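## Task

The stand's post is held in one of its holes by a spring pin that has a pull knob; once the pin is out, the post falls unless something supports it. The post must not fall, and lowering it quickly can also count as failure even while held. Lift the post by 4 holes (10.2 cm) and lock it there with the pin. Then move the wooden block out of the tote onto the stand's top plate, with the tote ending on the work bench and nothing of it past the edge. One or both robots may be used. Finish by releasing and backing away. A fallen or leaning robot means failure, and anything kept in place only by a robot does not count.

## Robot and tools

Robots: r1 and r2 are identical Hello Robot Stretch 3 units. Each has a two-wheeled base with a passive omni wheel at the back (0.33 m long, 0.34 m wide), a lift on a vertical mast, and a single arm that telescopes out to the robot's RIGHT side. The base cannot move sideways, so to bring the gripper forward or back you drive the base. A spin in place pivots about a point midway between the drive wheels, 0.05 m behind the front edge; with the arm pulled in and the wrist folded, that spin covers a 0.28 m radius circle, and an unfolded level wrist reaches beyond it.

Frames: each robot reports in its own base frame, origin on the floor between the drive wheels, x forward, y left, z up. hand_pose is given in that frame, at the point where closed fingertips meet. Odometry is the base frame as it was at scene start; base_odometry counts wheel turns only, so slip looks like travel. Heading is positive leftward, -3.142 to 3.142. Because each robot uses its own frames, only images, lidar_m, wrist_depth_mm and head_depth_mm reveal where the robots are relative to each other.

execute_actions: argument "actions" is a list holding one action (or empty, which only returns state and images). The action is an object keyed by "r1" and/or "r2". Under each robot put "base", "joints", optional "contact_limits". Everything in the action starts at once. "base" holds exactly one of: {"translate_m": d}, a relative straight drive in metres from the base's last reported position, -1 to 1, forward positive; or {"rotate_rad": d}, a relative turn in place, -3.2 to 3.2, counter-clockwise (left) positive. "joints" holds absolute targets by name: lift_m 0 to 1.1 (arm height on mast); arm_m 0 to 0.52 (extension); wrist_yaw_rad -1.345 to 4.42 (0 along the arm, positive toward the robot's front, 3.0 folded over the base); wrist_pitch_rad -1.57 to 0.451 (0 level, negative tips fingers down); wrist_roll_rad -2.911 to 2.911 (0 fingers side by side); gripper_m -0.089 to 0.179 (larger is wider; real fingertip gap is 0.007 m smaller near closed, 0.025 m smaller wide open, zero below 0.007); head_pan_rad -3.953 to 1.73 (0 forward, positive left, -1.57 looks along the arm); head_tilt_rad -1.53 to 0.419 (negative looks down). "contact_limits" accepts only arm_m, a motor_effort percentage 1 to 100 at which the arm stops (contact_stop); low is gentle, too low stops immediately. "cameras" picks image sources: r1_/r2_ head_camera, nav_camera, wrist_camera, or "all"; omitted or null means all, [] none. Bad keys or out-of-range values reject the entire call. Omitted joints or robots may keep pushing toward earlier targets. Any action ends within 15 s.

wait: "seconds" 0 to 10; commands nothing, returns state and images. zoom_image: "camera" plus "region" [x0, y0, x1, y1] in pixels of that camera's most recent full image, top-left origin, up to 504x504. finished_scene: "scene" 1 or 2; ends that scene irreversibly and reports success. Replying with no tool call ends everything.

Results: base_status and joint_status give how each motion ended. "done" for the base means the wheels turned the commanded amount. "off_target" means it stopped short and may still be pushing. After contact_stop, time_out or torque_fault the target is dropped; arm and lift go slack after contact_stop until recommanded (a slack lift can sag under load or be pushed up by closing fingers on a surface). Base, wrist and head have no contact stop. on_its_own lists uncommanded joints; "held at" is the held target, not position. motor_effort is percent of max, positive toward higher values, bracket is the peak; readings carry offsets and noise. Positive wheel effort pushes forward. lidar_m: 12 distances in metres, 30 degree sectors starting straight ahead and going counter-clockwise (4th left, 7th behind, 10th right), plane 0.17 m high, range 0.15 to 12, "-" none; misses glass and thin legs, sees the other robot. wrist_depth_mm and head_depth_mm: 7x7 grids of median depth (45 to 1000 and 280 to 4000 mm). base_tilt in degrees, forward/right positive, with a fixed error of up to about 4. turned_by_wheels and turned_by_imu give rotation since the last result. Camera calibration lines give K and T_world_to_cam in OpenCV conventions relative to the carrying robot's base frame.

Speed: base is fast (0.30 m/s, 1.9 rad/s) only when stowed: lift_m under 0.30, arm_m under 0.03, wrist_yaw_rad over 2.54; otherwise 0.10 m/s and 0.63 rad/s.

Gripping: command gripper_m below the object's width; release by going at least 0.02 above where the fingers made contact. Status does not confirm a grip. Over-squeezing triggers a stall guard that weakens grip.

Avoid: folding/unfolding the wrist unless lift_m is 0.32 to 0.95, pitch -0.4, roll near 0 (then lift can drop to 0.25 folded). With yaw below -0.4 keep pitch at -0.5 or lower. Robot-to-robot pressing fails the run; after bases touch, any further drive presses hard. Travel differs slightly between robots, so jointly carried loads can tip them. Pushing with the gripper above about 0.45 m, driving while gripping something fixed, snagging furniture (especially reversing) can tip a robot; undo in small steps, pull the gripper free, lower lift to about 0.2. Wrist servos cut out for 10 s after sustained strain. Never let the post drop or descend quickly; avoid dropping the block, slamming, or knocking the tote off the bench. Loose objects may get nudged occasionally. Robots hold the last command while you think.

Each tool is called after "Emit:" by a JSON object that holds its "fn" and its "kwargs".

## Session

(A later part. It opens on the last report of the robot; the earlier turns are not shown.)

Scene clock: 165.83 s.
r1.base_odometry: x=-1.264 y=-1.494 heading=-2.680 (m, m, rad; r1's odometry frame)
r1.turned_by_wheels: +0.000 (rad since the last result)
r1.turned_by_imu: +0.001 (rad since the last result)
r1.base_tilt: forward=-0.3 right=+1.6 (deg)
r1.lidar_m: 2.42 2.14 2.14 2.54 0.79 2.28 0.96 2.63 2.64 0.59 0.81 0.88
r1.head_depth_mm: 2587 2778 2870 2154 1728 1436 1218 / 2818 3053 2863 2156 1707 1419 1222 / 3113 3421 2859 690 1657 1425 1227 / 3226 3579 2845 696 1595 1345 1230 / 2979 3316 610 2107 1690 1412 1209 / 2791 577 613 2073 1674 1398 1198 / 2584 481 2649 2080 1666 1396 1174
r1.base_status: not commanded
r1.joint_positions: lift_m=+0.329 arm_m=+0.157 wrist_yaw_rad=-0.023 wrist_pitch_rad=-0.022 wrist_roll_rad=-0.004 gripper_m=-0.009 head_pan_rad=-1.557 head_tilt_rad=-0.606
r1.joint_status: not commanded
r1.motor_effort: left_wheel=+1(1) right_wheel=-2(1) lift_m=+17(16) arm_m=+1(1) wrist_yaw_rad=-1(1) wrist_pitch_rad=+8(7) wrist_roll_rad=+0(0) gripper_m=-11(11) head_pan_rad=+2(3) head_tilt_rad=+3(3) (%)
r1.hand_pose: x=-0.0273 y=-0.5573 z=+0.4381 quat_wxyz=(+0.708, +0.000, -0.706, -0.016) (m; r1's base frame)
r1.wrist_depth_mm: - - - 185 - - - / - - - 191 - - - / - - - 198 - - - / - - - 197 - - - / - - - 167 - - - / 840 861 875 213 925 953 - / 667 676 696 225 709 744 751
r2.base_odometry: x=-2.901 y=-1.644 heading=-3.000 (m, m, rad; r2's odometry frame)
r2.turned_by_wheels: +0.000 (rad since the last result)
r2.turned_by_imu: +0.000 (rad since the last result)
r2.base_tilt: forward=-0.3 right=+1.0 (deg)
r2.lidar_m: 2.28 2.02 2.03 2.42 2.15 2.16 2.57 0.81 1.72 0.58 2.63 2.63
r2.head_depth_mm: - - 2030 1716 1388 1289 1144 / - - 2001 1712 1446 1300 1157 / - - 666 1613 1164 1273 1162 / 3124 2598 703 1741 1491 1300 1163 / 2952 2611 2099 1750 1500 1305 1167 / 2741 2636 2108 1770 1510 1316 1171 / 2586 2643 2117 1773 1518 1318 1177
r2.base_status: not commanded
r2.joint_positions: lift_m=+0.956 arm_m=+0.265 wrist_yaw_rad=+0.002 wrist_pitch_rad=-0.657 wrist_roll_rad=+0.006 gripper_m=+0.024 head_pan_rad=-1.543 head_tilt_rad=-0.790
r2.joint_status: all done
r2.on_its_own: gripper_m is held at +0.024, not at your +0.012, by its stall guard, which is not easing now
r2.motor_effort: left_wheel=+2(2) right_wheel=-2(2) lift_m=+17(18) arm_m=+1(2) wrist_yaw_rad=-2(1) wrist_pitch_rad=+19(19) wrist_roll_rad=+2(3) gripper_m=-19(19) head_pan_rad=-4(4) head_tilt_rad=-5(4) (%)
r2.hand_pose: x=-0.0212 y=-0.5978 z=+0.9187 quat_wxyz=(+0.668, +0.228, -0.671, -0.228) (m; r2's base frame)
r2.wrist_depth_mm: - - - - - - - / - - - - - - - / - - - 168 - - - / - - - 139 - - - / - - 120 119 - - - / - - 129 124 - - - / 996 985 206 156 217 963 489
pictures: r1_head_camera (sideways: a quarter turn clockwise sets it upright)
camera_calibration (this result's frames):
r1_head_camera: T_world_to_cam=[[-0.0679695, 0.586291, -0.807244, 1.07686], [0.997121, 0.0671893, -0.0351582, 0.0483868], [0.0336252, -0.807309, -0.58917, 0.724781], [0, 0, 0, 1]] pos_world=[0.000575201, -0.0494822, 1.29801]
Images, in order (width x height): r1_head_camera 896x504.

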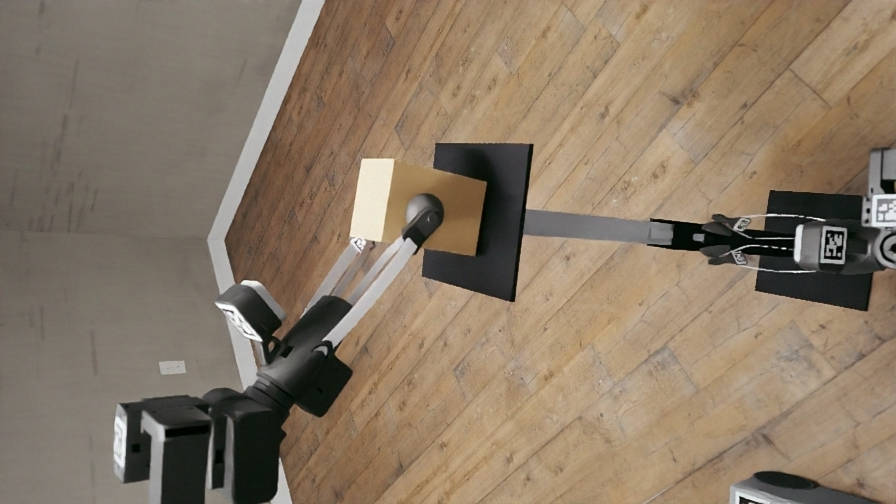

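Emit:
{"fn": "execute_actions", "kwargs": {"actions": [{"r2":{"joints":{"lift_m":0.944}}}], "cameras": []}}

Emit:
{"fn": "execute_actions", "kwargs": {"actions": [{"r2":{"joints":{"gripper_m":0.12}}}], "cameras": []}}

Emit:
{"fn": "execute_actions", "kwargs": {"actions": [{"r2":{"joints":{"arm_m":0.07}}}], "cameras": []}}

Emit:
{"fn": "execute_actions", "kwargs": {"actions": [{"r2":{"joints":{"lift_m":0.68,"wrist_pitch_rad":0.05,"gripper_m":0.09}}}], "cameras": ["r2_wrist_camera","r1_head_camera"]}}

Scene clock: 177.30 s.
r1.base_odometry: x=-1.264 y=-1.494 heading=-2.680 (m, m, rad; r1's odometry frame)
r1.turned_by_wheels: +0.000 (rad since the last result)
r1.turned_by_imu: +0.001 (rad since the last result)
r1.base_tilt: forward=-0.2 right=+1.4 (deg)
r1.lidar_m: 2.41 2.13 2.14 2.54 0.79 2.29 0.96 2.63 2.64 0.59 0.82 0.87
r1.head_depth_mm: 2594 2773 2896 2185 1734 1428 1225 / 2812 3072 2936 2183 1708 1427 1218 / 3062 3439 2862 688 1654 1422 1234 / 3205 3508 2838 696 1597 1346 1229 / 3040 3319 609 2125 1687 1407 1200 / 2827 561 613 2077 1677 1405 1198 / 2617 487 2548 2069 1660 1404 1175
r1.base_status: not commanded
r1.joint_positions: lift_m=+0.329 arm_m=+0.157 wrist_yaw_rad=-0.023 wrist_pitch_rad=-0.022 wrist_roll_rad=-0.004 gripper_m=-0.009 head_pan_rad=-1.557 head_tilt_rad=-0.606
r1.joint_status: not commanded
r1.motor_effort: left_wheel=+2(1) right_wheel=-2(2) lift_m=+17(16) arm_m=+1(2) wrist_yaw_rad=-1(2) wrist_pitch_rad=+8(8) wrist_roll_rad=+0(0) gripper_m=-11(11) head_pan_rad=+2(2) head_tilt_rad=+3(3) (%)
r1.hand_pose: x=-0.0273 y=-0.5573 z=+0.4381 quat_wxyz=(+0.708, +0.000, -0.706, -0.016) (m; r1's base frame)
r1.wrist_depth_mm: - - - 185 - - - / - - - 191 - - - / - - - 197 - - - / - - - 197 - - - / - - - 168 - - - / 840 858 881 213 956 968 982 / 668 684 687 224 718 735 755
r2.base_odometry: x=-2.901 y=-1.644 heading=-3.000 (m, m, rad; r2's odometry frame)
r2.turned_by_wheels: +0.000 (rad since the last result)
r2.turned_by_imu: +0.000 (rad since the last result)
r2.base_tilt: forward=-0.3 right=+1.0 (deg)
r2.lidar_m: 2.27 2.02 2.02 2.41 2.15 2.16 2.56 0.81 1.72 0.58 2.62 2.63
r2.head_depth_mm: - 2515 2037 1704 1388 1293 1151 / - - 1941 1723 1443 1297 1153 / 3334 - 677 1620 1159 1276 1162 / 3137 2585 703 1744 1500 1298 1164 / 2954 2617 2088 1744 1499 1315 1163 / 2737 2621 2100 1758 1503 1319 1171 / 2573 2669 2123 1768 1515 1323 1178
r2.base_status: not commanded
r2.joint_positions: lift_m=+0.945 arm_m=+0.265 wrist_yaw_rad=+0.002 wrist_pitch_rad=-0.640 wrist_roll_rad=+0.006 gripper_m=+0.024 head_pan_rad=-1.543 head_tilt_rad=-0.790
r2.joint_status: all done
r2.on_its_own: gripper_m is held at +0.024, not at your +0.012, by its stall guard, which is not easing now
r2.motor_effort: left_wheel=+2(2) right_wheel=-2(2) lift_m=+14(15) arm_m=+2(1) wrist_yaw_rad=-1(1) wrist_pitch_rad=+10(18) wrist_roll_rad=+2(3) gripper_m=-19(19) head_pan_rad=-4(4) head_tilt_rad=-4(4) (%)
r2.hand_pose: x=-0.0212 y=-0.6008 z=+0.9110 quat_wxyz=(+0.670, +0.223, -0.673, -0.223) (m; r2's base frame)
r2.wrist_depth_mm: - - - - - - - / - - - - - - - / - - - 160 - - - / - - - 136 - - - / - - 119 118 - - - / - - 128 124 - - - / - - 202 164 210 - -
pictures: none
No camera images: the call's "cameras" was empty. Leave "cameras" out to get every camera's image.

Scene clock: 178.73 s.
r1.base_odometry: x=-1.264 y=-1.494 heading=-2.680 (m, m, rad; r1's odometry frame)
r1.turned_by_wheels: +0.000 (rad since the last result)
r1.turned_by_imu: +0.000 (rad since the last result)
r1.base_tilt: forward=-0.2 right=+1.5 (deg)
r1.lidar_m: 2.42 2.13 2.14 2.54 0.79 2.27 0.96 2.63 2.64 0.59 0.82 0.87
r1.head_depth_mm: 2619 2795 2871 2169 1710 1431 1223 / 2820 3099 2888 2137 1720 1422 1221 / 3072 3374 2857 687 1662 1405 1230 / 3300 3547 2851 695 1608 1343 1233 / 2998 3290 611 2098 1678 1423 1208 / 2807 561 616 2095 1684 1392 1197 / 2610 488 2511 2080 1663 1394 1178
r1.base_status: not commanded
r1.joint_positions: lift_m=+0.329 arm_m=+0.157 wrist_yaw_rad=-0.023 wrist_pitch_rad=-0.022 wrist_roll_rad=-0.004 gripper_m=-0.009 head_pan_rad=-1.557 head_tilt_rad=-0.606
r1.joint_status: not commanded
r1.motor_effort: left_wheel=+2(1) right_wheel=-1(2) lift_m=+17(17) arm_m=+1(1) wrist_yaw_rad=-1(1) wrist_pitch_rad=+7(8) wrist_roll_rad=+0(1) gripper_m=-11(11) head_pan_rad=+2(2) head_tilt_rad=+3(3) (%)
r1.hand_pose: x=-0.0273 y=-0.5573 z=+0.4381 quat_wxyz=(+0.708, +0.000, -0.706, -0.016) (m; r1's base frame)
r1.wrist_depth_mm: - - - 184 - - - / - - - 192 - - - / - - - 197 - - - / - - - 196 - - - / - - - 168 - - - / 837 864 869 213 940 946 977 / 671 674 698 225 718 735 759
r2.base_odometry: x=-2.901 y=-1.644 heading=-3.000 (m, m, rad; r2's odometry frame)
r2.turned_by_wheels: +0.000 (rad since the last result)
r2.turned_by_imu: +0.000 (rad since the last result)
r2.base_tilt: forward=-0.2 right=+1.0 (deg)
r2.lidar_m: 2.28 2.02 2.02 2.41 2.14 2.15 2.56 0.81 1.72 0.58 2.62 2.63
r2.head_depth_mm: - 2516 2049 1714 1388 1293 1148 / - - 1946 1716 1444 1297 1153 / 3370 - 677 1618 1163 1276 1158 / 3139 2583 701 1731 1483 1294 1162 / 2970 2610 2082 1756 1500 1313 1170 / 2739 2629 2100 1757 1503 1314 1168 / 2560 2670 2112 1763 1514 1325 1178
r2.base_status: not commanded
r2.joint_positions: lift_m=+0.945 arm_m=+0.265 wrist_yaw_rad=+0.002 wrist_pitch_rad=-0.637 wrist_roll_rad=+0.006 gripper_m=+0.120 head_pan_rad=-1.543 head_tilt_rad=-0.790
r2.joint_status: all done
r2.motor_effort: left_wheel=+2(2) right_wheel=-2(2) lift_m=+15(15) arm_m=+1(2) wrist_yaw_rad=-1(1) wrist_pitch_rad=+8(10) wrist_roll_rad=+2(3) gripper_m=+1(82) head_pan_rad=-4(4) head_tilt_rad=-4(4) (%)
r2.hand_pose: x=-0.0212 y=-0.6013 z=+0.9116 quat_wxyz=(+0.670, +0.222, -0.673, -0.222) (m; r2's base frame)
r2.wrist_depth_mm: - - - - - - - / - - - - - - - / - - - 162 - - - / - - - 137 - - - / - - 122 119 263 - - / - - 141 123 230 - - / - 978 202 164 210 999 -
pictures: none
No camera images: the call's "cameras" was empty. Leave "cameras" out to get every camera's image.

Scene clock: 181.40 s.
r1.base_odometry: x=-1.264 y=-1.494 heading=-2.680 (m, m, rad; r1's odometry frame)
r1.turned_by_wheels: +0.000 (rad since the last result)
r1.turned_by_imu: +0.000 (rad since the last result)
r1.base_tilt: forward=-0.2 right=+1.6 (deg)
r1.lidar_m: 2.41 2.13 2.14 2.53 0.79 2.28 0.96 2.64 2.64 0.59 0.82 0.87
r1.head_depth_mm: 2607 2807 2857 2150 1707 1432 1221 / 2812 3082 2894 2164 1715 1430 1228 / 3102 3452 2836 688 1661 1423 1225 / 3216 3597 2813 710 1602 1339 1226 / 3043 3344 2799 2087 1702 1409 1202 / 2796 3063 2801 2020 1684 1410 1199 / 2626 2883 2636 1984 1667 1400 1170
r1.base_status: not commanded
r1.joint_positions: lift_m=+0.329 arm_m=+0.157 wrist_yaw_rad=-0.023 wrist_pitch_rad=-0.022 wrist_roll_rad=-0.004 gripper_m=-0.009 head_pan_rad=-1.557 head_tilt_rad=-0.606
r1.joint_status: not commanded
r1.motor_effort: left_wheel=+1(1) right_wheel=-2(2) lift_m=+17(16) arm_m=+1(1) wrist_yaw_rad=-1(1) wrist_pitch_rad=+7(7) wrist_roll_rad=+1(0) gripper_m=-11(11) head_pan_rad=+2(2) head_tilt_rad=+3(3) (%)
r1.hand_pose: x=-0.0273 y=-0.5573 z=+0.4381 quat_wxyz=(+0.708, +0.000, -0.706, -0.016) (m; r1's base frame)
r1.wrist_depth_mm: - - - 185 - - - / - - - 191 - - - / - - - 197 - - - / - - - 197 - - - / - - - 168 - - - / 848 856 878 213 949 953 983 / 675 683 696 224 729 735 753
r2.base_odometry: x=-2.901 y=-1.644 heading=-3.000 (m, m, rad; r2's odometry frame)
r2.turned_by_wheels: +0.000 (rad since the last result)
r2.turned_by_imu: +0.000 (rad since the last result)
r2.base_tilt: forward=-0.3 right=+1.0 (deg)
r2.lidar_m: 2.27 2.02 2.02 2.41 2.15 2.15 2.56 0.81 1.72 0.58 2.62 2.63
r2.head_depth_mm: 3338 2664 - - 1399 1294 1149 / 3363 2539 - - 1419 1297 1157 / 3250 2582 - - 1160 1281 1158 / 3133 2592 732 1708 1487 1296 1163 / 2934 2620 2102 1740 1493 1311 1170 / 2751 2620 2108 1758 1503 1317 1169 / 2574 2645 2125 1772 1509 1325 1178
r2.base_status: not commanded
r2.joint_positions: lift_m=+0.945 arm_m=+0.070 wrist_yaw_rad=+0.002 wrist_pitch_rad=-0.636 wrist_roll_rad=+0.006 gripper_m=+0.120 head_pan_rad=-1.543 head_tilt_rad=-0.790
r2.joint_status: all done
r2.motor_effort: left_wheel=+2(2) right_wheel=-3(2) lift_m=+15(15) arm_m=-3(1) wrist_yaw_rad=-1(2) wrist_pitch_rad=+8(8) wrist_roll_rad=+3(2) gripper_m=+1(1) head_pan_rad=-4(4) head_tilt_rad=-5(4) (%)
r2.hand_pose: x=-0.0212 y=-0.4070 z=+0.9117 quat_wxyz=(+0.670, +0.221, -0.673, -0.222) (m; r2's base frame)
r2.wrist_depth_mm: - - - 257 - - - / - - - 277 - - - / - - - 326 - - - / - - - 314 - - - / - - - - - - 616 / - - - - - 960 - / - 997 974 967 - 864 880
pictures: none
No camera images: the call's "cameras" was empty. Leave "cameras" out to get every camera's image.

Scene clock: 184.63 s.
r1.base_odometry: x=-1.264 y=-1.494 heading=-2.680 (m, m, rad; r1's odometry frame)
r1.turned_by_wheels: +0.000 (rad since the last result)
r1.turned_by_imu: +0.000 (rad since the last result)
r1.base_tilt: forward=-0.2 right=+1.5 (deg)
r1.lidar_m: 2.41 2.13 2.14 2.54 0.79 2.29 0.96 2.64 2.64 0.59 0.81 0.87
r1.head_depth_mm: 2590 2739 2827 2184 1719 1425 1220 / 2780 3023 2877 2158 1711 1419 1214 / 3156 3379 2892 691 1663 1422 1228 / 3239 3566 2835 709 1610 1350 1232 / 3003 3352 2811 2045 1633 1397 1201 / 2805 3079 2806 2092 1635 1401 1204 / 2586 2876 2758 741 1659 1393 1171
r1.base_status: not commanded
r1.joint_positions: lift_m=+0.329 arm_m=+0.157 wrist_yaw_rad=-0.023 wrist_pitch_rad=-0.022 wrist_roll_rad=-0.004 gripper_m=-0.009 head_pan_rad=-1.557 head_tilt_rad=-0.606
r1.joint_status: not commanded
r1.motor_effort: left_wheel=+1(1) right_wheel=-2(2) lift_m=+17(16) arm_m=+1(1) wrist_yaw_rad=-2(1) wrist_pitch_rad=+8(8) wrist_roll_rad=+0(0) gripper_m=-10(11) head_pan_rad=+2(2) head_tilt_rad=+3(3) (%)
r1.hand_pose: x=-0.0273 y=-0.5573 z=+0.4381 quat_wxyz=(+0.708, +0.000, -0.706, -0.016) (m; r1's base frame)
r1.wrist_depth_mm: - - - 185 - - - / - - - 191 - - - / - - - 197 - - - / - - - 196 - - - / - - - 168 - - - / 832 867 870 213 936 958 985 / 671 684 687 225 712 741 766
r2.base_odometry: x=-2.901 y=-1.644 heading=-3.000 (m, m, rad; r2's odometry frame)
r2.turned_by_wheels: +0.000 (rad since the last result)
r2.turned_by_imu: +0.000 (rad since the last result)
r2.base_tilt: forward=-0.3 right=+1.0 (deg)
r2.lidar_m: 2.27 2.02 2.02 2.41 2.15 2.15 2.56 0.81 1.72 0.58 2.63 2.64
r2.head_depth_mm: 3328 2525 2057 1709 1386 - - / 3407 2554 1989 1720 1448 - 1137 / 3246 2568 663 1616 - - 1156 / 3119 2584 721 1744 1496 1294 1161 / 2950 2598 2095 1742 1495 1313 1169 / 2744 2649 2105 1751 1510 1319 1171 / 2540 2661 2127 1764 1513 1322 1178
r2.base_status: not commanded
r2.joint_positions: lift_m=+0.681 arm_m=+0.070 wrist_yaw_rad=+0.002 wrist_pitch_rad=+0.028 wrist_roll_rad=+0.006 gripper_m=+0.090 head_pan_rad=-1.543 head_tilt_rad=-0.790
r2.joint_status: all done
r2.motor_effort: left_wheel=+2(2) right_wheel=-2(2) lift_m=+15(14) arm_m=-3(3) wrist_yaw_rad=-1(1) wrist_pitch_rad=+11(11) wrist_roll_rad=+3(3) gripper_m=+1(79) head_pan_rad=-5(4) head_tilt_rad=-4(3) (%)
r2.hand_pose: x=-0.0209 y=-0.4721 z=+0.8024 quat_wxyz=(+0.705, -0.009, -0.709, +0.010) (m; r2's base frame)
r2.wrist_depth_mm: - - - 244 - - - / - - - 247 - - - / - - - 253 - - - / - - - 256 - - - / - - - - - - - / - - - - - - - / - - - - - - -
pictures: r1_head_camera (sideways: a quarter turn clockwise sets it upright), r2_wrist_camera
camera_calibration (this result's frames):
r1_head_camera: T_world_to_cam=[[-0.0679693, 0.586285, -0.807248, 1.07687], [0.997121, 0.0671889, -0.0351586, 0.0483873], [0.0336252, -0.807314, -0.589164, 0.724773], [0, 0, 0, 1]] pos_world=[0.000575195, -0.0494822, 1.29801]
r2_wrist_camera: T_world_to_cam=[[-0.999622, 0.0229569, 0.0150998, -0.0288844], [-0.0117686, 0.13888, -0.990239, 0.893777], [-0.0248299, -0.990043, -0.138558, -0.194745], [0, 0, 0, 1]] pos_world=[-0.0231905, -0.316271, 0.858506]
Images, in order (width x height): r1_head_camera 896x504, r2_wrist_camera 644x364.

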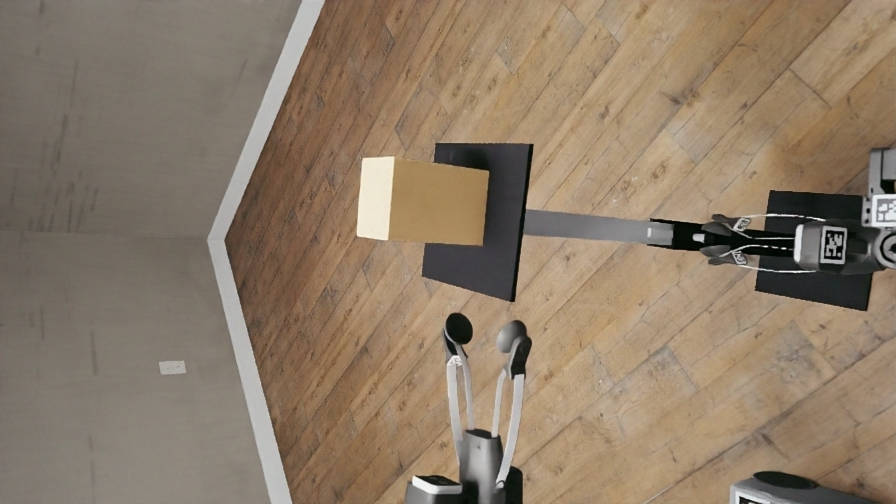

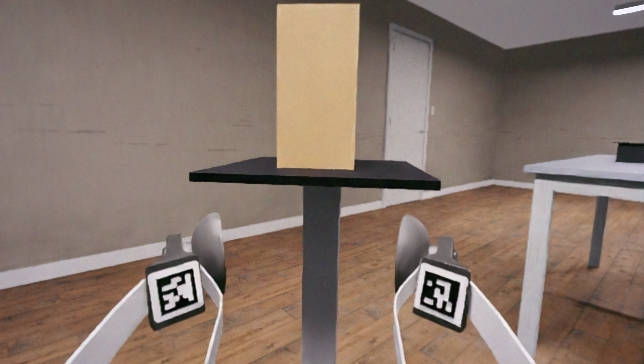

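Emit:
{"fn": "execute_actions", "kwargs": {"actions": [{"r2":{"joints":{"lift_m":0.665,"arm_m":0.195,"wrist_yaw_rad":-0.02}},"r1":{"joints":{"gripper_m":-0.045}}}], "cameras": ["r2_wrist_camera"]}}

Emit:
{"fn": "execute_actions", "kwargs": {"actions": [{"r2":{"joints":{"lift_m":0.69,"gripper_m":0.055}}}], "cameras": ["r2_wrist_camera"]}}

Scene clock: 192.03 s.
r1.base_odometry: x=-1.264 y=-1.494 heading=-2.680 (m, m, rad; r1's odometry frame)
r1.turned_by_wheels: +0.000 (rad since the last result)
r1.turned_by_imu: +0.001 (rad since the last result)
r1.base_tilt: forward=-0.2 right=+1.5 (deg)
r1.lidar_m: 2.41 2.13 2.14 2.54 0.79 2.28 0.96 2.63 2.64 0.59 0.82 0.87
r1.head_depth_mm: 2599 2804 2853 2162 1711 1438 1228 / 2822 3048 2845 2138 1722 1430 1224 / 3057 3375 2842 690 1658 1414 1229 / 3287 3507 2748 709 876 1345 1228 / 3008 3336 2806 2115 1674 1418 1208 / 2796 3117 2782 2042 1638 1405 1197 / 2618 2845 2764 667 1633 1403 1180
r1.base_status: not commanded
r1.joint_positions: lift_m=+0.329 arm_m=+0.157 wrist_yaw_rad=-0.023 wrist_pitch_rad=-0.022 wrist_roll_rad=-0.004 gripper_m=-0.044 head_pan_rad=-1.557 head_tilt_rad=-0.606
r1.joint_status: all done
r1.motor_effort: left_wheel=+1(1) right_wheel=-1(1) lift_m=+17(17) arm_m=+1(1) wrist_yaw_rad=-1(1) wrist_pitch_rad=+7(8) wrist_roll_rad=+0(0) gripper_m=-22(100) head_pan_rad=+2(2) head_tilt_rad=+3(3) (%)
r1.hand_pose: x=-0.0273 y=-0.5573 z=+0.4382 quat_wxyz=(+0.708, +0.000, -0.706, -0.016) (m; r1's base frame)
r1.wrist_depth_mm: - - - 184 - - - / - - - 191 - - - / - - - 197 - - - / - - - 196 - - - / - - - 168 - - - / 832 872 875 216 960 966 978 / 670 678 692 224 718 736 753
r2.base_odometry: x=-2.901 y=-1.644 heading=-3.000 (m, m, rad; r2's odometry frame)
r2.turned_by_wheels: +0.000 (rad since the last result)
r2.turned_by_imu: +0.000 (rad since the last result)
r2.base_tilt: forward=-0.3 right=+1.0 (deg)
r2.lidar_m: 2.28 2.02 2.02 2.41 2.14 2.15 2.57 0.81 1.72 0.58 2.62 2.63
r2.head_depth_mm: 3328 2530 2052 1710 970 - - / 3345 2557 1994 1756 - 1298 1159 / 3241 2559 663 1685 - 1278 1161 / 3140 2587 721 1747 1492 1298 1163 / 2962 2611 2096 1757 1495 1307 1167 / 2753 2656 2114 1765 1506 1319 1174 / 2574 2651 2120 1763 1512 1319 1180
r2.base_status: not commanded
r2.joint_positions: lift_m=+0.666 arm_m=+0.195 wrist_yaw_rad=-0.017 wrist_pitch_rad=+0.028 wrist_roll_rad=+0.006 gripper_m=+0.090 head_pan_rad=-1.543 head_tilt_rad=-0.790
r2.joint_status: all done
r2.motor_effort: left_wheel=+2(2) right_wheel=-3(2) lift_m=+15(16) arm_m=+2(1) wrist_yaw_rad=-1(2) wrist_pitch_rad=+11(11) wrist_roll_rad=+2(3) gripper_m=+1(1) head_pan_rad=-4(4) head_tilt_rad=-5(3) (%)
r2.hand_pose: x=-0.0259 y=-0.5964 z=+0.7876 quat_wxyz=(+0.705, -0.016, -0.709, +0.004) (m; r2's base frame)
r2.wrist_depth_mm: - - 125 123 - - - / - - 128 126 - - - / - - 131 129 - - - / - 89 93 82 80 83 968 / - - - 151 - - - / - - - 154 - - - / - - - 159 - - -
pictures: r2_wrist_camera
camera_calibration (this result's frames):
r2_wrist_camera: T_world_to_cam=[[-0.998982, 0.0425043, 0.0150863, -0.0191393], [-0.00906037, 0.138551, -0.990314, 0.896203], [-0.0441828, -0.989443, -0.138024, -0.320593], [0, 0, 0, 1]] pos_world=[-0.0251646, -0.440564, 0.843561]
Images, in order (width x height): r2_wrist_camera 644x364.

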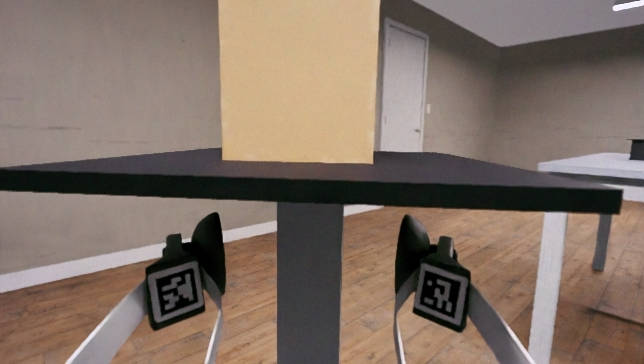

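Scene clock: 193.03 s.
r1.base_odometry: x=-1.264 y=-1.494 heading=-2.680 (m, m, rad; r1's odometry frame)
r1.turned_by_wheels: +0.000 (rad since the last result)
r1.turned_by_imu: +0.000 (rad since the last result)
r1.base_tilt: forward=-0.1 right=+1.4 (deg)
r1.lidar_m: 2.41 2.13 2.14 2.54 0.79 2.29 0.96 2.64 2.63 0.59 0.82 0.87
r1.head_depth_mm: 2579 2792 2882 2174 1717 1422 1220 / 2877 3069 2891 2141 1705 1434 1218 / 3129 3300 2815 690 1661 1419 1225 / 3288 3537 2823 710 1612 1351 1221 / 3021 3326 2827 2098 1688 1402 1207 / 2845 3126 2800 729 1628 1405 1201 / 2588 2875 2735 653 1666 1399 1171
r1.base_status: not commanded
r1.joint_positions: lift_m=+0.329 arm_m=+0.157 wrist_yaw_rad=-0.023 wrist_pitch_rad=-0.022 wrist_roll_rad=-0.004 gripper_m=-0.044 head_pan_rad=-1.557 head_tilt_rad=-0.606
r1.joint_status: not commanded
r1.motor_effort: left_wheel=+1(1) right_wheel=-2(2) lift_m=+16(16) arm_m=+1(1) wrist_yaw_rad=-1(1) wrist_pitch_rad=+7(7) wrist_roll_rad=+0(0) gripper_m=-22(22) head_pan_rad=+2(2) head_tilt_rad=+3(3) (%)
r1.hand_pose: x=-0.0273 y=-0.5573 z=+0.4382 quat_wxyz=(+0.708, +0.000, -0.706, -0.016) (m; r1's base frame)
r1.wrist_depth_mm: - - - 184 - - - / - - - 191 - - - / - - - 198 - - - / - - - 197 - - - / - - - 168 - - - / 843 870 864 215 943 972 955 / 672 673 696 224 712 739 754
r2.base_odometry: x=-2.901 y=-1.644 heading=-3.000 (m, m, rad; r2's odometry frame)
r2.turned_by_wheels: +0.000 (rad since the last result)
r2.turned_by_imu: +0.000 (rad since the last result)
r2.base_tilt: forward=-0.2 right=+1.1 (deg)
r2.lidar_m: 2.27 2.02 2.03 2.41 2.15 2.15 2.56 0.81 1.72 0.58 2.62 2.63
r2.head_depth_mm: 3346 2529 2049 1745 - - - / 3369 2573 2002 1764 - 1294 1151 / 3266 2565 661 - 1394 1275 1159 / 3153 2600 721 1748 1487 1294 1163 / 2956 2620 2093 1748 1497 1312 1163 / 2738 2626 2107 1758 1507 1316 1171 / 2570 2635 2125 1772 1503 1323 1178
r2.base_status: not commanded
r2.joint_positions: lift_m=+0.689 arm_m=+0.195 wrist_yaw_rad=-0.017 wrist_pitch_rad=+0.021 wrist_roll_rad=+0.006 gripper_m=+0.055 head_pan_rad=-1.543 head_tilt_rad=-0.790
r2.joint_status: all done
r2.motor_effort: left_wheel=+3(2) right_wheel=-2(2) lift_m=+46(46) arm_m=+1(2) wrist_yaw_rad=-2(2) wrist_pitch_rad=+15(16) wrist_roll_rad=+3(3) gripper_m=+1(79) head_pan_rad=-4(4) head_tilt_rad=-4(4) (%)
r2.hand_pose: x=-0.0259 y=-0.5963 z=+0.8092 quat_wxyz=(+0.705, -0.013, -0.709, +0.001) (m; r2's base frame)
r2.wrist_depth_mm: - - 125 122 - - - / - - 128 126 - - - / - - 130 128 - - - / - - 134 131 231 - - / - 106 107 109 111 113 - / - - 87 84 82 80 - / - - - 159 - - -
pictures: r2_wrist_camera
camera_calibration (this result's frames):
r2_wrist_camera: T_world_to_cam=[[-0.998983, 0.042416, 0.0152817, -0.0196876], [-0.00892032, 0.146298, -0.9892, 0.921321], [-0.0441937, -0.988331, -0.145771, -0.310539], [0, 0, 0, 1]] pos_world=[-0.025173, -0.440868, 0.866404]
Images, in order (width x height): r2_wrist_camera 644x364.

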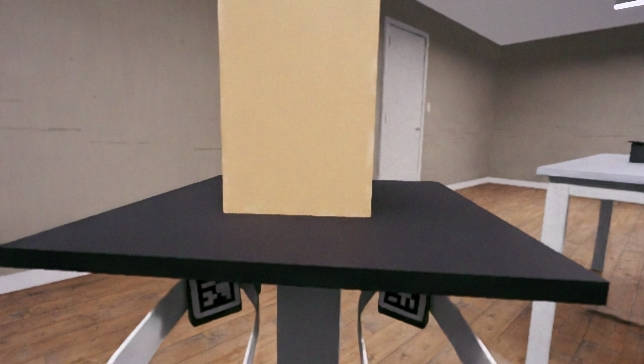

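Touching at hand z 0.809. Preload, grip, pull.

Emit:
{"fn": "execute_actions", "kwargs": {"actions": [{"r2":{"joints":{"lift_m":0.701,"gripper_m":-0.02}}}], "cameras": []}}

Emit:
{"fn": "execute_actions", "kwargs": {"actions": [{"r1":{"joints":{"arm_m":0.135}}}], "cameras": ["r2_wrist_camera","r1_wrist_camera","r1_head_camera"]}}

Scene clock: 200.40 s.
r1.base_odometry: x=-1.264 y=-1.494 heading=-2.680 (m, m, rad; r1's odometry frame)
r1.turned_by_wheels: +0.000 (rad since the last result)
r1.turned_by_imu: +0.001 (rad since the last result)
r1.base_tilt: forward=-0.2 right=+1.5 (deg)
r1.lidar_m: 2.41 2.14 2.14 2.54 0.79 2.28 0.96 2.64 2.63 0.59 0.82 0.87
r1.head_depth_mm: 2589 2743 2846 2172 1736 1430 1225 / 2813 3120 2880 2150 1714 1423 1222 / 3079 3403 2878 690 1649 1421 1237 / 3304 3596 2844 710 1604 1348 1223 / 2982 3316 2802 2115 1682 1405 1206 / 2810 3062 2776 739 1689 1406 1202 / 2647 2852 2745 658 1677 1402 1167
r1.base_status: not commanded
r1.joint_positions: lift_m=+0.329 arm_m=+0.157 wrist_yaw_rad=-0.023 wrist_pitch_rad=-0.022 wrist_roll_rad=-0.004 gripper_m=-0.044 head_pan_rad=-1.557 head_tilt_rad=-0.606
r1.joint_status: not commanded
r1.motor_effort: left_wheel=+1(2) right_wheel=-2(2) lift_m=+17(17) arm_m=+1(2) wrist_yaw_rad=-1(0) wrist_pitch_rad=+7(7) wrist_roll_rad=+0(0) gripper_m=-22(22) head_pan_rad=+2(2) head_tilt_rad=+3(3) (%)
r1.hand_pose: x=-0.0273 y=-0.5573 z=+0.4382 quat_wxyz=(+0.708, +0.000, -0.706, -0.016) (m; r1's base frame)
r1.wrist_depth_mm: - - - 185 - - - / - - - 191 - - - / - - - 198 - - - / - - - 197 - - - / - - - 168 - - - / 853 866 883 214 933 959 - / 667 682 692 224 720 738 749
r2.base_odometry: x=-2.901 y=-1.644 heading=-3.000 (m, m, rad; r2's odometry frame)
r2.turned_by_wheels: +0.000 (rad since the last result)
r2.turned_by_imu: +0.000 (rad since the last result)
r2.base_tilt: forward=-0.3 right=+1.0 (deg)
r2.lidar_m: 2.27 2.02 2.02 2.41 2.15 2.15 2.57 0.81 1.72 0.58 2.62 2.63
r2.head_depth_mm: 3340 2553 2051 1752 - - - / 3360 2551 1995 1764 - 1293 1154 / 3258 2563 662 - 1280 1275 1158 / 3110 2612 719 1734 1487 1292 1166 / 2965 2627 2100 1755 1498 1313 1167 / 2715 2627 2115 1758 1506 1318 1176 / 2569 2637 2131 1769 1510 1328 1173
r2.base_status: not commanded
r2.joint_positions: lift_m=+0.700 arm_m=+0.195 wrist_yaw_rad=-0.018 wrist_pitch_rad=-0.018 wrist_roll_rad=+0.008 gripper_m=-0.019 head_pan_rad=-1.543 head_tilt_rad=-0.790
r2.joint_status: all done
r2.on_its_own: wrist_pitch_rad is at rest, and its effort (+34) is outside its rest range (-20 to +32)
r2.motor_effort: left_wheel=+3(2) right_wheel=-3(3) lift_m=+49(50) arm_m=+0(1) wrist_yaw_rad=-1(6) wrist_pitch_rad=+34(34) wrist_roll_rad=+1(3) gripper_m=-21(95) head_pan_rad=-4(4) head_tilt_rad=-4(4) (%)
r2.hand_pose: x=-0.0260 y=-0.5957 z=+0.8103 quat_wxyz=(+0.704, +0.000, -0.710, -0.013) (m; r2's base frame)
r2.wrist_depth_mm: - - 121 119 - - - / - - 124 122 - - - / - - 128 125 - - - / - - 133 129 217 - - / - 112 114 116 117 120 - / - 89 86 85 82 82 - / - - - 162 - - -
pictures: none
No camera images: the call's "cameras" was empty. Leave "cameras" out to get every camera's image.

Scene clock: 201.47 s.
r1.base_odometry: x=-1.264 y=-1.494 heading=-2.680 (m, m, rad; r1's odometry frame)
r1.turned_by_wheels: +0.000 (rad since the last result)
r1.turned_by_imu: +0.000 (rad since the last result)
r1.base_tilt: forward=-0.1 right=+1.5 (deg)
r1.lidar_m: 2.41 2.13 2.14 2.54 0.79 2.28 0.96 2.63 2.65 0.59 0.82 0.87
r1.head_depth_mm: 2589 2794 2842 2160 1723 1428 1223 / 2778 3026 2854 2143 1708 1423 1215 / 3074 3452 2858 690 1637 1421 1216 / 3267 3587 2816 706 1616 1381 1227 / 3029 3268 2812 2099 1706 1398 1203 / 2809 3115 2824 739 1677 1404 1207 / 2622 2849 2709 658 1675 1393 1172
r1.base_status: not commanded
r1.joint_positions: lift_m=+0.329 arm_m=+0.135 wrist_yaw_rad=-0.022 wrist_pitch_rad=-0.020 wrist_roll_rad=-0.004 gripper_m=-0.044 head_pan_rad=-1.557 head_tilt_rad=-0.606
r1.joint_status: all done
r1.motor_effort: left_wheel=+2(1) right_wheel=-3(2) lift_m=+17(17) arm_m=-4(5) wrist_yaw_rad=-1(2) wrist_pitch_rad=+7(7) wrist_roll_rad=+0(0) gripper_m=-19(22) head_pan_rad=+2(3) head_tilt_rad=+2(3) (%)
r1.hand_pose: x=-0.0271 y=-0.5360 z=+0.4387 quat_wxyz=(+0.709, -0.001, -0.706, -0.015) (m; r1's base frame)
r1.wrist_depth_mm: - - - 205 - - - / - - - - - - - / - - - 218 - - - / - - - 221 - - - / - - - - - - - / 847 866 887 240 944 970 995 / 672 676 707 253 719 744 765
r2.base_odometry: x=-2.901 y=-1.644 heading=-3.000 (m, m, rad; r2's odometry frame)
r2.turned_by_wheels: +0.000 (rad since the last result)
r2.turned_by_imu: +0.000 (rad since the last result)
r2.base_tilt: forward=-0.2 right=+1.0 (deg)
r2.lidar_m: 2.28 2.02 2.03 2.41 2.15 2.15 2.56 0.81 1.73 0.58 2.62 2.63
r2.head_depth_mm: 3327 2540 2035 1747 - - - / 3360 2555 1998 1771 - 1296 1156 / 3249 2585 664 - 1274 1274 1159 / 3164 2582 722 1741 1488 1298 1161 / 2955 2620 2089 1743 1501 1313 1164 / 2764 2634 2119 1754 1500 1316 1171 / 2584 2662 2106 1768 1509 1324 1182
r2.base_status: not commanded
r2.joint_positions: lift_m=+0.700 arm_m=+0.195 wrist_yaw_rad=-0.018 wrist_pitch_rad=-0.018 wrist_roll_rad=+0.008 gripper_m=-0.016 head_pan_rad=-1.543 head_tilt_rad=-0.790
r2.joint_status: not commanded
r2.on_its_own: wrist_pitch_rad is at rest, and its effort (+34) is outside its rest range (-20 to +32)
r2.motor_effort: left_wheel=+3(3) right_wheel=-3(3) lift_m=+49(49) arm_m=-1(1) wrist_yaw_rad=-2(1) wrist_pitch_rad=+34(34) wrist_roll_rad=+2(1) gripper_m=-19(21) head_pan_rad=-4(4) head_tilt_rad=-4(4) (%)
r2.hand_pose: x=-0.0260 y=-0.5957 z=+0.8103 quat_wxyz=(+0.704, +0.000, -0.710, -0.013) (m; r2's base frame)
r2.wrist_depth_mm: - - 120 119 - - - / - - 125 122 - - - / - - 129 126 - - - / - - 132 130 215 - - / - 112 114 116 117 120 - / - 89 86 85 82 81 - / - - - 162 - - -
pictures: r1_head_camera (sideways: a quarter turn clockwise sets it upright), r1_wrist_camera, r2_wrist_camera
camera_calibration (this result's frames):
r1_head_camera: T_world_to_cam=[[-0.0679669, 0.586121, -0.807368, 1.07702], [0.997121, 0.0671816, -0.0351695, 0.0484014], [0.0336267, -0.807434, -0.588999, 0.724559], [0, 0, 0, 1]] pos_world=[0.0005752, -0.049483, 1.29802]
r1_wrist_camera: T_world_to_cam=[[-0.998464, -0.00119537, 0.0553865, -0.0525753], [-0.0542326, 0.2252, -0.972802, 0.57641], [-0.0113102, -0.974312, -0.224919, -0.253047], [0, 0, 0, 1]] pos_world=[-0.0240963, -0.376417, 0.50673]
r2_wrist_camera: T_world_to_cam=[[-0.999008, 0.0422265, 0.0141061, -0.0189713], [-0.00610281, 0.183969, -0.982913, 0.939704], [-0.0441, -0.982025, -0.183529, -0.275418], [0, 0, 0, 1]] pos_world=[-0.0253637, -0.442543, 0.873368]
Images, in order (width x height): r1_head_camera 896x504, r1_wrist_camera 644x364, r2_wrist_camera 644x364.

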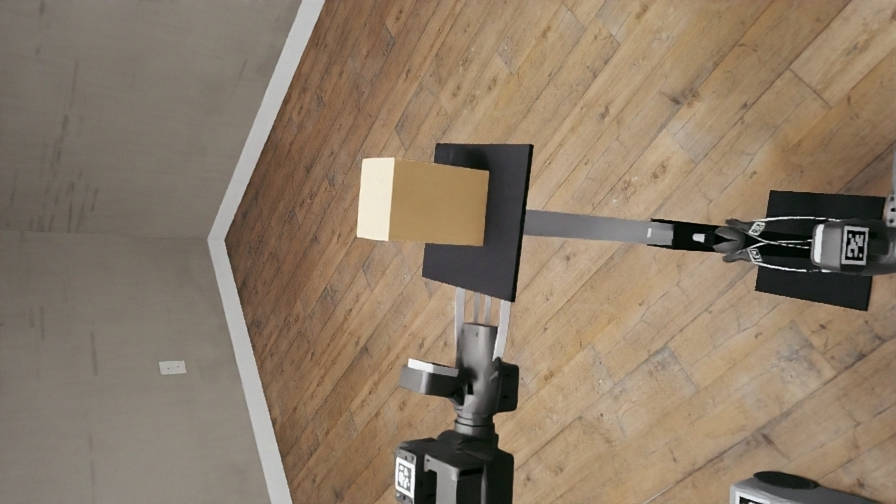

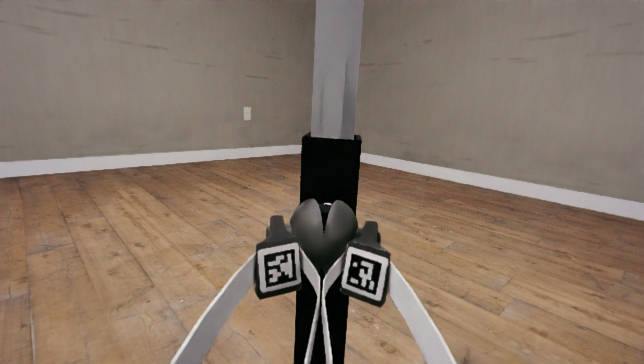

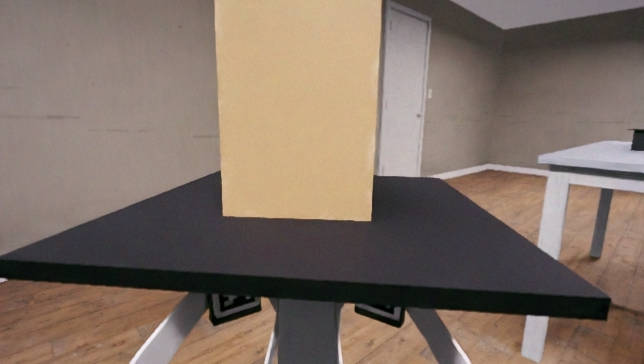

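Emit:
{"fn": "execute_actions", "kwargs": {"actions": [{"r1":{"joints":{"gripper_m":0.05}}}], "cameras": []}}

Emit:
{"fn": "execute_actions", "kwargs": {"actions": [{"r1":{"joints":{"arm_m":0.17,"lift_m":0.334}}}], "cameras": []}}

Emit:
{"fn": "execute_actions", "kwargs": {"actions": [{"r1":{"joints":{"gripper_m":-0.05}},"r2":{"joints":{"lift_m":0.707}}}], "cameras": ["r1_wrist_camera","r2_head_camera"]}}

Emit:
{"fn": "execute_actions", "kwargs": {"actions": [{"r1":{"joints":{"arm_m":0.155}}}], "cameras": ["r1_wrist_camera","r1_head_camera"]}}

Scene clock: 211.77 s.
r1.base_odometry: x=-1.264 y=-1.494 heading=-2.680 (m, m, rad; r1's odometry frame)
r1.turned_by_wheels: +0.000 (rad since the last result)
r1.turned_by_imu: +0.001 (rad since the last result)
r1.base_tilt: forward=-0.2 right=+1.5 (deg)
r1.lidar_m: 2.41 2.13 2.14 2.54 0.79 2.28 0.96 2.64 2.64 0.59 0.81 0.87
r1.head_depth_mm: 2597 2769 2859 2158 1720 1442 1224 / 2802 3032 2916 2120 1705 1426 1218 / 3095 3358 2880 689 1665 1416 1220 / 3279 3503 2856 711 1600 1347 1220 / 3027 3332 2799 2122 1691 1398 1198 / 2801 3081 2790 743 1686 1403 1200 / 2632 2873 2763 660 1683 1401 1169
r1.base_status: not commanded
r1.joint_positions: lift_m=+0.329 arm_m=+0.135 wrist_yaw_rad=-0.023 wrist_pitch_rad=-0.020 wrist_roll_rad=-0.004 gripper_m=+0.050 head_pan_rad=-1.557 head_tilt_rad=-0.606
r1.joint_status: all done
r1.motor_effort: left_wheel=+2(1) right_wheel=-2(2) lift_m=+17(17) arm_m=-2(3) wrist_yaw_rad=-1(2) wrist_pitch_rad=+7(7) wrist_roll_rad=+0(0) gripper_m=+0(85) head_pan_rad=+2(2) head_tilt_rad=+3(3) (%)
r1.hand_pose: x=-0.0273 y=-0.5358 z=+0.4387 quat_wxyz=(+0.709, -0.001, -0.706, -0.015) (m; r1's base frame)
r1.wrist_depth_mm: - - - 206 - - - / - - - - - - - / - - - - - - - / - - - 220 - - - / - - - 229 - - - / 835 865 847 239 939 944 988 / 669 675 704 251 730 738 756
r2.base_odometry: x=-2.901 y=-1.644 heading=-3.000 (m, m, rad; r2's odometry frame)
r2.turned_by_wheels: +0.000 (rad since the last result)
r2.turned_by_imu: +0.000 (rad since the last result)
r2.base_tilt: forward=-0.2 right=+1.1 (deg)
r2.lidar_m: 2.28 2.02 2.03 2.41 2.15 2.16 2.56 0.81 1.73 0.58 2.63 2.62
r2.head_depth_mm: 3317 2525 2052 1750 - - - / 3352 2570 1988 1766 - 1294 1152 / 3270 2571 662 - 1281 1280 1158 / 3127 2589 720 1734 1490 1299 1165 / 2987 2604 2090 1744 1499 1308 1170 / 2759 2640 2106 1748 1501 1319 1171 / 2569 2649 2123 1778 1514 1322 1175
r2.base_status: not commanded
r2.joint_positions: lift_m=+0.700 arm_m=+0.195 wrist_yaw_rad=-0.018 wrist_pitch_rad=-0.018 wrist_roll_rad=+0.008 gripper_m=-0.016 head_pan_rad=-1.543 head_tilt_rad=-0.790
r2.joint_status: not commanded
r2.on_its_own: wrist_pitch_rad is at rest, and its effort (+34) is outside its rest range (-20 to +32)
r2.motor_effort: left_wheel=+3(3) right_wheel=-3(3) lift_m=+49(49) arm_m=-1(1) wrist_yaw_rad=-2(1) wrist_pitch_rad=+34(34) wrist_roll_rad=+1(2) gripper_m=-20(19) head_pan_rad=-4(4) head_tilt_rad=-4(4) (%)
r2.hand_pose: x=-0.0260 y=-0.5957 z=+0.8103 quat_wxyz=(+0.704, +0.000, -0.710, -0.013) (m; r2's base frame)
r2.wrist_depth_mm: - - 120 119 - - - / - - 124 122 - - - / - - 128 126 - - - / - - 132 129 217 - - / - 112 114 116 118 119 - / - 89 86 85 82 82 - / - - - 162 - - -
pictures: none
No camera images: the call's "cameras" was empty. Leave "cameras" out to get every camera's image.

Scene clock: 213.07 s.
r1.base_odometry: x=-1.264 y=-1.494 heading=-2.680 (m, m, rad; r1's odometry frame)
r1.turned_by_wheels: +0.000 (rad since the last result)
r1.turned_by_imu: +0.000 (rad since the last result)
r1.base_tilt: forward=-0.2 right=+1.5 (deg)
r1.lidar_m: 2.42 2.13 2.14 2.53 0.79 2.27 0.96 2.64 2.64 0.59 0.81 0.87
r1.head_depth_mm: 2575 2799 2876 2183 1722 1426 1225 / 2830 3028 2854 2167 1702 1436 1218 / 3079 3457 2867 686 1666 1424 1242 / 3293 3593 2801 708 1609 1339 1205 / 3006 3358 2793 2104 1688 1409 1209 / 2784 3080 2784 739 1681 1409 1208 / 2573 2845 2704 657 1668 1400 1172
r1.base_status: not commanded
r1.joint_positions: lift_m=+0.334 arm_m=+0.170 wrist_yaw_rad=-0.023 wrist_pitch_rad=-0.020 wrist_roll_rad=-0.004 gripper_m=+0.050 head_pan_rad=-1.557 head_tilt_rad=-0.606
r1.joint_status: all done
r1.motor_effort: left_wheel=+2(2) right_wheel=-3(2) lift_m=+23(24) arm_m=+2(0) wrist_yaw_rad=-1(1) wrist_pitch_rad=+7(7) wrist_roll_rad=+1(0) gripper_m=+0(0) head_pan_rad=+2(2) head_tilt_rad=+3(2) (%)
r1.hand_pose: x=-0.0274 y=-0.5704 z=+0.4433 quat_wxyz=(+0.709, -0.001, -0.706, -0.016) (m; r1's base frame)
r1.wrist_depth_mm: - - - 173 - - - / - - - 178 - - - / - - - 187 - - - / - - - 183 - - - / - - - 188 - - - / 845 878 850 199 939 960 - / 673 696 704 209 731 754 771
r2.base_odometry: x=-2.901 y=-1.644 heading=-3.000 (m, m, rad; r2's odometry frame)
r2.turned_by_wheels: +0.000 (rad since the last result)
r2.turned_by_imu: +0.000 (rad since the last result)
r2.base_tilt: forward=-0.3 right=+1.0 (deg)
r2.lidar_m: 2.28 2.02 2.02 2.41 2.14 2.15 2.56 0.81 1.73 0.58 2.63 2.63
r2.head_depth_mm: 3316 2542 2059 1742 - - - / 3407 2562 1999 1764 - 1298 1154 / 3267 2567 662 - 1272 1281 1157 / 3168 2595 720 1739 1496 1299 1164 / 2923 2628 2091 1741 1496 1313 1167 / 2745 2649 2110 1756 1508 1315 1173 / 2566 2628 2117 1765 1514 1331 1175
r2.base_status: not commanded
r2.joint_positions: lift_m=+0.700 arm_m=+0.195 wrist_yaw_rad=-0.018 wrist_pitch_rad=-0.018 wrist_roll_rad=+0.008 gripper_m=-0.016 head_pan_rad=-1.543 head_tilt_rad=-0.790
r2.joint_status: not commanded
r2.on_its_own: wrist_pitch_rad is at rest, and its effort (+34) is outside its rest range (-20 to +32)
r2.motor_effort: left_wheel=+2(2) right_wheel=-3(3) lift_m=+49(49) arm_m=+0(1) wrist_yaw_rad=-1(1) wrist_pitch_rad=+34(34) wrist_roll_rad=+2(2) gripper_m=-20(20) head_pan_rad=-4(4) head_tilt_rad=-4(5) (%)
r2.hand_pose: x=-0.0260 y=-0.5957 z=+0.8103 quat_wxyz=(+0.704, +0.000, -0.710, -0.013) (m; r2's base frame)
r2.wrist_depth_mm: - - 121 118 - - - / - - 124 122 - - - / - - 128 126 - - - / - - 133 129 214 - - / - 112 114 116 117 119 - / - 89 86 85 82 82 - / - - - 162 - - -
pictures: none
No camera images: the call's "cameras" was empty. Leave "cameras" out to get every camera's image.

Scene clock: 214.57 s.
r1.base_odometry: x=-1.264 y=-1.494 heading=-2.680 (m, m, rad; r1's odometry frame)
r1.turned_by_wheels: +0.000 (rad since the last result)
r1.turned_by_imu: +0.000 (rad since the last result)
r1.base_tilt: forward=-0.1 right=+1.4 (deg)
r1.lidar_m: 2.41 2.14 2.14 2.54 0.79 2.28 0.96 2.63 2.65 0.59 0.82 0.87
r1.head_depth_mm: 2602 2756 2860 2177 1722 1427 1226 / 2851 3065 2878 2154 1715 1426 1229 / 3111 3392 2853 687 1647 1428 1249 / 3312 3551 2835 707 1621 1341 1205 / 3001 3345 2771 2106 1673 1409 1213 / 2780 3053 2844 737 1680 1391 1202 / 2649 2853 2760 648 1689 1386 1171
r1.base_status: not commanded
r1.joint_positions: lift_m=+0.334 arm_m=+0.170 wrist_yaw_rad=-0.032 wrist_pitch_rad=-0.019 wrist_roll_rad=+0.000 gripper_m=-0.049 head_pan_rad=-1.557 head_tilt_rad=-0.606
r1.joint_status: all done
r1.motor_effort: left_wheel=+1(1) right_wheel=-3(2) lift_m=+22(23) arm_m=+1(1) wrist_yaw_rad=+4(4) wrist_pitch_rad=+7(7) wrist_roll_rad=-2(2) gripper_m=-26(100) head_pan_rad=+2(2) head_tilt_rad=+3(3) (%)
r1.hand_pose: x=-0.0295 y=-0.5704 z=+0.4435 quat_wxyz=(+0.707, -0.004, -0.707, -0.018) (m; r1's base frame)
r1.wrist_depth_mm: - - - 173 - - - / - - - 179 - - - / - - - 185 - - - / - - - 183 - - - / - - - 187 - - - / 849 869 863 200 949 979 - / 684 691 702 210 729 750 760
r2.base_odometry: x=-2.901 y=-1.644 heading=-3.000 (m, m, rad; r2's odometry frame)
r2.turned_by_wheels: +0.000 (rad since the last result)
r2.turned_by_imu: +0.000 (rad since the last result)
r2.base_tilt: forward=-0.3 right=+1.1 (deg)
r2.lidar_m: 2.28 2.02 2.02 2.42 2.15 2.16 2.56 0.81 1.72 0.58 2.63 2.63
r2.head_depth_mm: 3300 2526 2035 1750 - - - / 3364 2530 1994 1776 1400 1293 1158 / 3254 2571 662 - 1386 1279 1158 / 3159 2588 719 1738 1490 1294 1164 / 2944 2607 2108 1753 1494 1306 1165 / 2753 2642 2117 1753 1503 1320 1172 / 2574 2649 2117 1764 1511 1327 1175
r2.base_status: not commanded
r2.joint_positions: lift_m=+0.706 arm_m=+0.195 wrist_yaw_rad=-0.018 wrist_pitch_rad=-0.038 wrist_roll_rad=+0.008 gripper_m=-0.016 head_pan_rad=-1.543 head_tilt_rad=-0.790
r2.joint_status: all done
r2.on_its_own: wrist_pitch_rad is at rest, and its effort (+44) is outside its rest range (-20 to +32)
r2.motor_effort: left_wheel=+3(2) right_wheel=-4(3) lift_m=+52(51) arm_m=-2(1) wrist_yaw_rad=-2(2) wrist_pitch_rad=+44(45) wrist_roll_rad=+1(1) gripper_m=-19(19) head_pan_rad=-4(3) head_tilt_rad=-4(5) (%)
r2.hand_pose: x=-0.0259 y=-0.5952 z=+0.8110 quat_wxyz=(+0.704, +0.007, -0.710, -0.020) (m; r2's base frame)
r2.wrist_depth_mm: - - 119 116 - - - / - - 123 121 - - - / - - 127 125 - - - / - - 132 129 210 - - / - 115 117 119 120 134 - / - 92 87 84 84 85 - / - - - 163 - - -
pictures: r1_wrist_camera, r2_head_camera (sideways: a quarter turn clockwise sets it upright)
camera_calibration (this result's frames):
r1_wrist_camera: T_world_to_cam=[[-0.99862, 0.00823161, 0.0518619, -0.0483287], [-0.0486833, 0.225038, -0.973133, 0.588897], [-0.0196813, -0.974315, -0.224327, -0.286035], [0, 0, 0, 1]] pos_world=[-0.0252221, -0.410815, 0.511417]
r2_head_camera: T_world_to_cam=[[-0.00534989, 0.732634, -0.680601, 0.90611], [0.997283, 0.0539162, 0.050199, -0.0658542], [0.0734729, -0.678484, -0.730932, 0.908502], [0, 0, 0, 1]] pos_world=[0.00377254, -0.0438933, 1.28406]
Images, in order (width x height): r1_wrist_camera 644x364, r2_head_camera 896x504.

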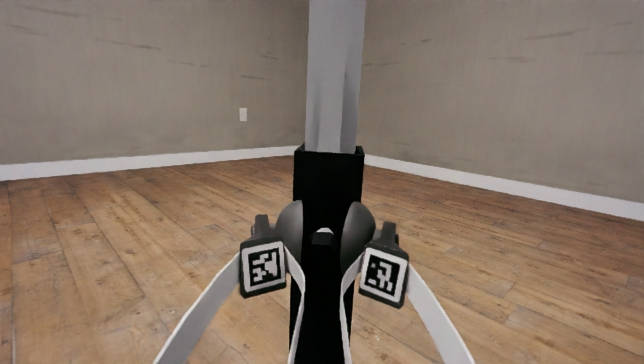

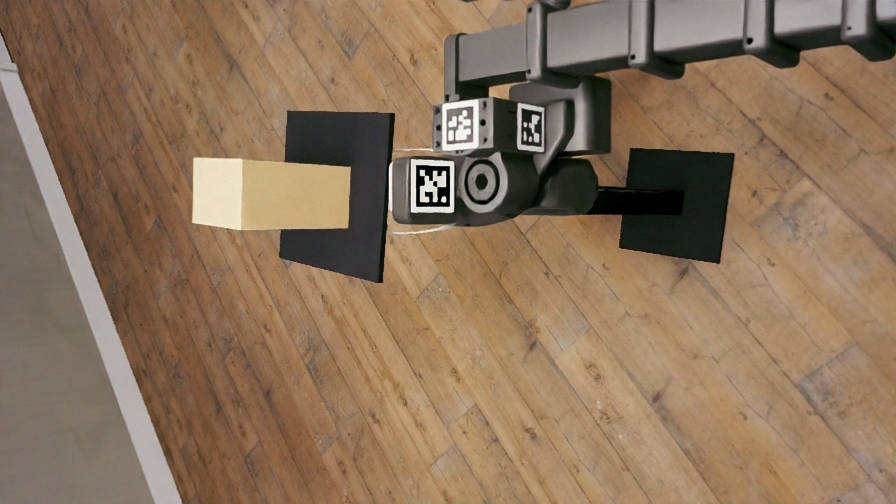

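Scene clock: 215.50 s.
r1.base_odometry: x=-1.264 y=-1.494 heading=-2.680 (m, m, rad; r1's odometry frame)
r1.turned_by_wheels: +0.000 (rad since the last result)
r1.turned_by_imu: +0.000 (rad since the last result)
r1.base_tilt: forward=-0.1 right=+1.5 (deg)
r1.lidar_m: 2.41 2.13 2.14 2.53 0.79 2.28 0.96 2.63 2.64 0.59 0.82 0.87
r1.head_depth_mm: 2603 2792 2860 2155 1711 1425 1226 / 2780 3076 2908 2138 1715 1427 1224 / 3121 3404 2879 691 1653 1419 1233 / 3256 3590 2802 708 1608 1349 1228 / 2986 3377 2797 2112 1688 1411 1200 / 2840 3110 2787 735 1686 1401 1188 / 2620 2881 2748 651 1683 1404 1173
r1.base_status: not commanded
r1.joint_positions: lift_m=+0.334 arm_m=+0.155 wrist_yaw_rad=-0.024 wrist_pitch_rad=-0.010 wrist_roll_rad=+0.000 gripper_m=-0.046 head_pan_rad=-1.557 head_tilt_rad=-0.606
r1.joint_status: all done
r1.motor_effort: left_wheel=+2(2) right_wheel=-2(2) lift_m=+22(22) arm_m=-4(8) wrist_yaw_rad=-1(4) wrist_pitch_rad=+4(7) wrist_roll_rad=-2(2) gripper_m=-22(25) head_pan_rad=+2(2) head_tilt_rad=+3(3) (%)
r1.hand_pose: x=-0.0275 y=-0.5563 z=+0.4458 quat_wxyz=(+0.707, -0.004, -0.707, -0.012) (m; r1's base frame)
r1.wrist_depth_mm: - - - 186 - - - / - - - - - - - / - - - - - - - / - - - 197 - - - / - - - - - - - / 880 891 907 215 970 986 - / 688 702 711 224 736 752 772
r2.base_odometry: x=-2.901 y=-1.644 heading=-3.000 (m, m, rad; r2's odometry frame)
r2.turned_by_wheels: +0.000 (rad since the last result)
r2.turned_by_imu: +0.000 (rad since the last result)
r2.base_tilt: forward=-0.3 right=+1.0 (deg)
r2.lidar_m: 2.28 2.02 2.02 2.42 2.14 2.16 2.57 0.81 1.73 0.58 2.62 2.63
r2.head_depth_mm: 3324 2538 2036 1751 - - - / 3369 2539 1995 1780 1406 1295 1153 / 3256 2548 663 - 1385 1278 1162 / 3139 2592 721 1736 1490 1295 1165 / 2966 2602 2093 1752 1493 1310 1165 / 2737 2622 2105 1763 1506 1316 1174 / 2575 2637 2114 1770 1507 1324 1176
r2.base_status: not commanded
r2.joint_positions: lift_m=+0.706 arm_m=+0.195 wrist_yaw_rad=-0.018 wrist_pitch_rad=-0.038 wrist_roll_rad=+0.008 gripper_m=-0.016 head_pan_rad=-1.543 head_tilt_rad=-0.790
r2.joint_status: not commanded
r2.on_its_own: wrist_pitch_rad is at rest, and its effort (+44) is outside its rest range (-20 to +32)
r2.motor_effort: left_wheel=+3(2) right_wheel=-4(3) lift_m=+52(52) arm_m=-1(2) wrist_yaw_rad=-2(1) wrist_pitch_rad=+44(44) wrist_roll_rad=+1(2) gripper_m=-20(19) head_pan_rad=-4(4) head_tilt_rad=-4(4) (%)
r2.hand_pose: x=-0.0259 y=-0.5952 z=+0.8110 quat_wxyz=(+0.704, +0.007, -0.710, -0.020) (m; r2's base frame)
r2.wrist_depth_mm: - - 119 117 - - - / - - 123 121 - - - / - - 127 124 - - - / - - 131 129 210 - - / - 115 117 118 120 133 - / - 92 87 84 84 85 - / - - - 163 - - -
pictures: r1_head_camera (sideways: a quarter turn clockwise sets it upright), r1_wrist_camera
camera_calibration (this result's frames):
r1_head_camera: T_world_to_cam=[[-0.0679635, 0.585872, -0.807549, 1.07726], [0.997121, 0.0671709, -0.0351859, 0.0484228], [0.0336294, -0.807615, -0.58875, 0.724235], [0, 0, 0, 1]] pos_world=[0.000575223, -0.0494842, 1.29803]
r1_wrist_camera: T_world_to_cam=[[-0.998639, 0.000649216, 0.0521582, -0.0508628], [-0.0507881, 0.215903, -0.975093, 0.583793], [-0.0118942, -0.976415, -0.215576, -0.276596], [0, 0, 0, 1]] pos_world=[-0.0244337, -0.396082, 0.512278]
Images, in order (width x height): r1_head_camera 896x504, r1_wrist_camera 644x364.

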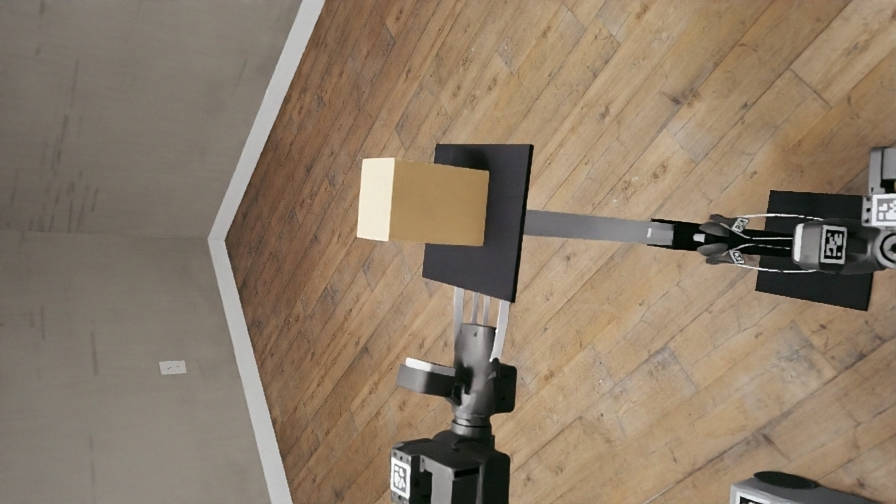

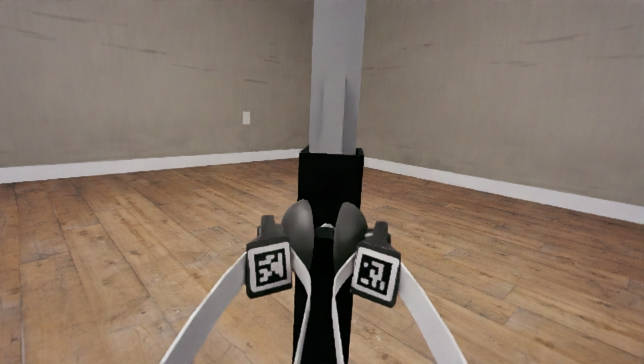

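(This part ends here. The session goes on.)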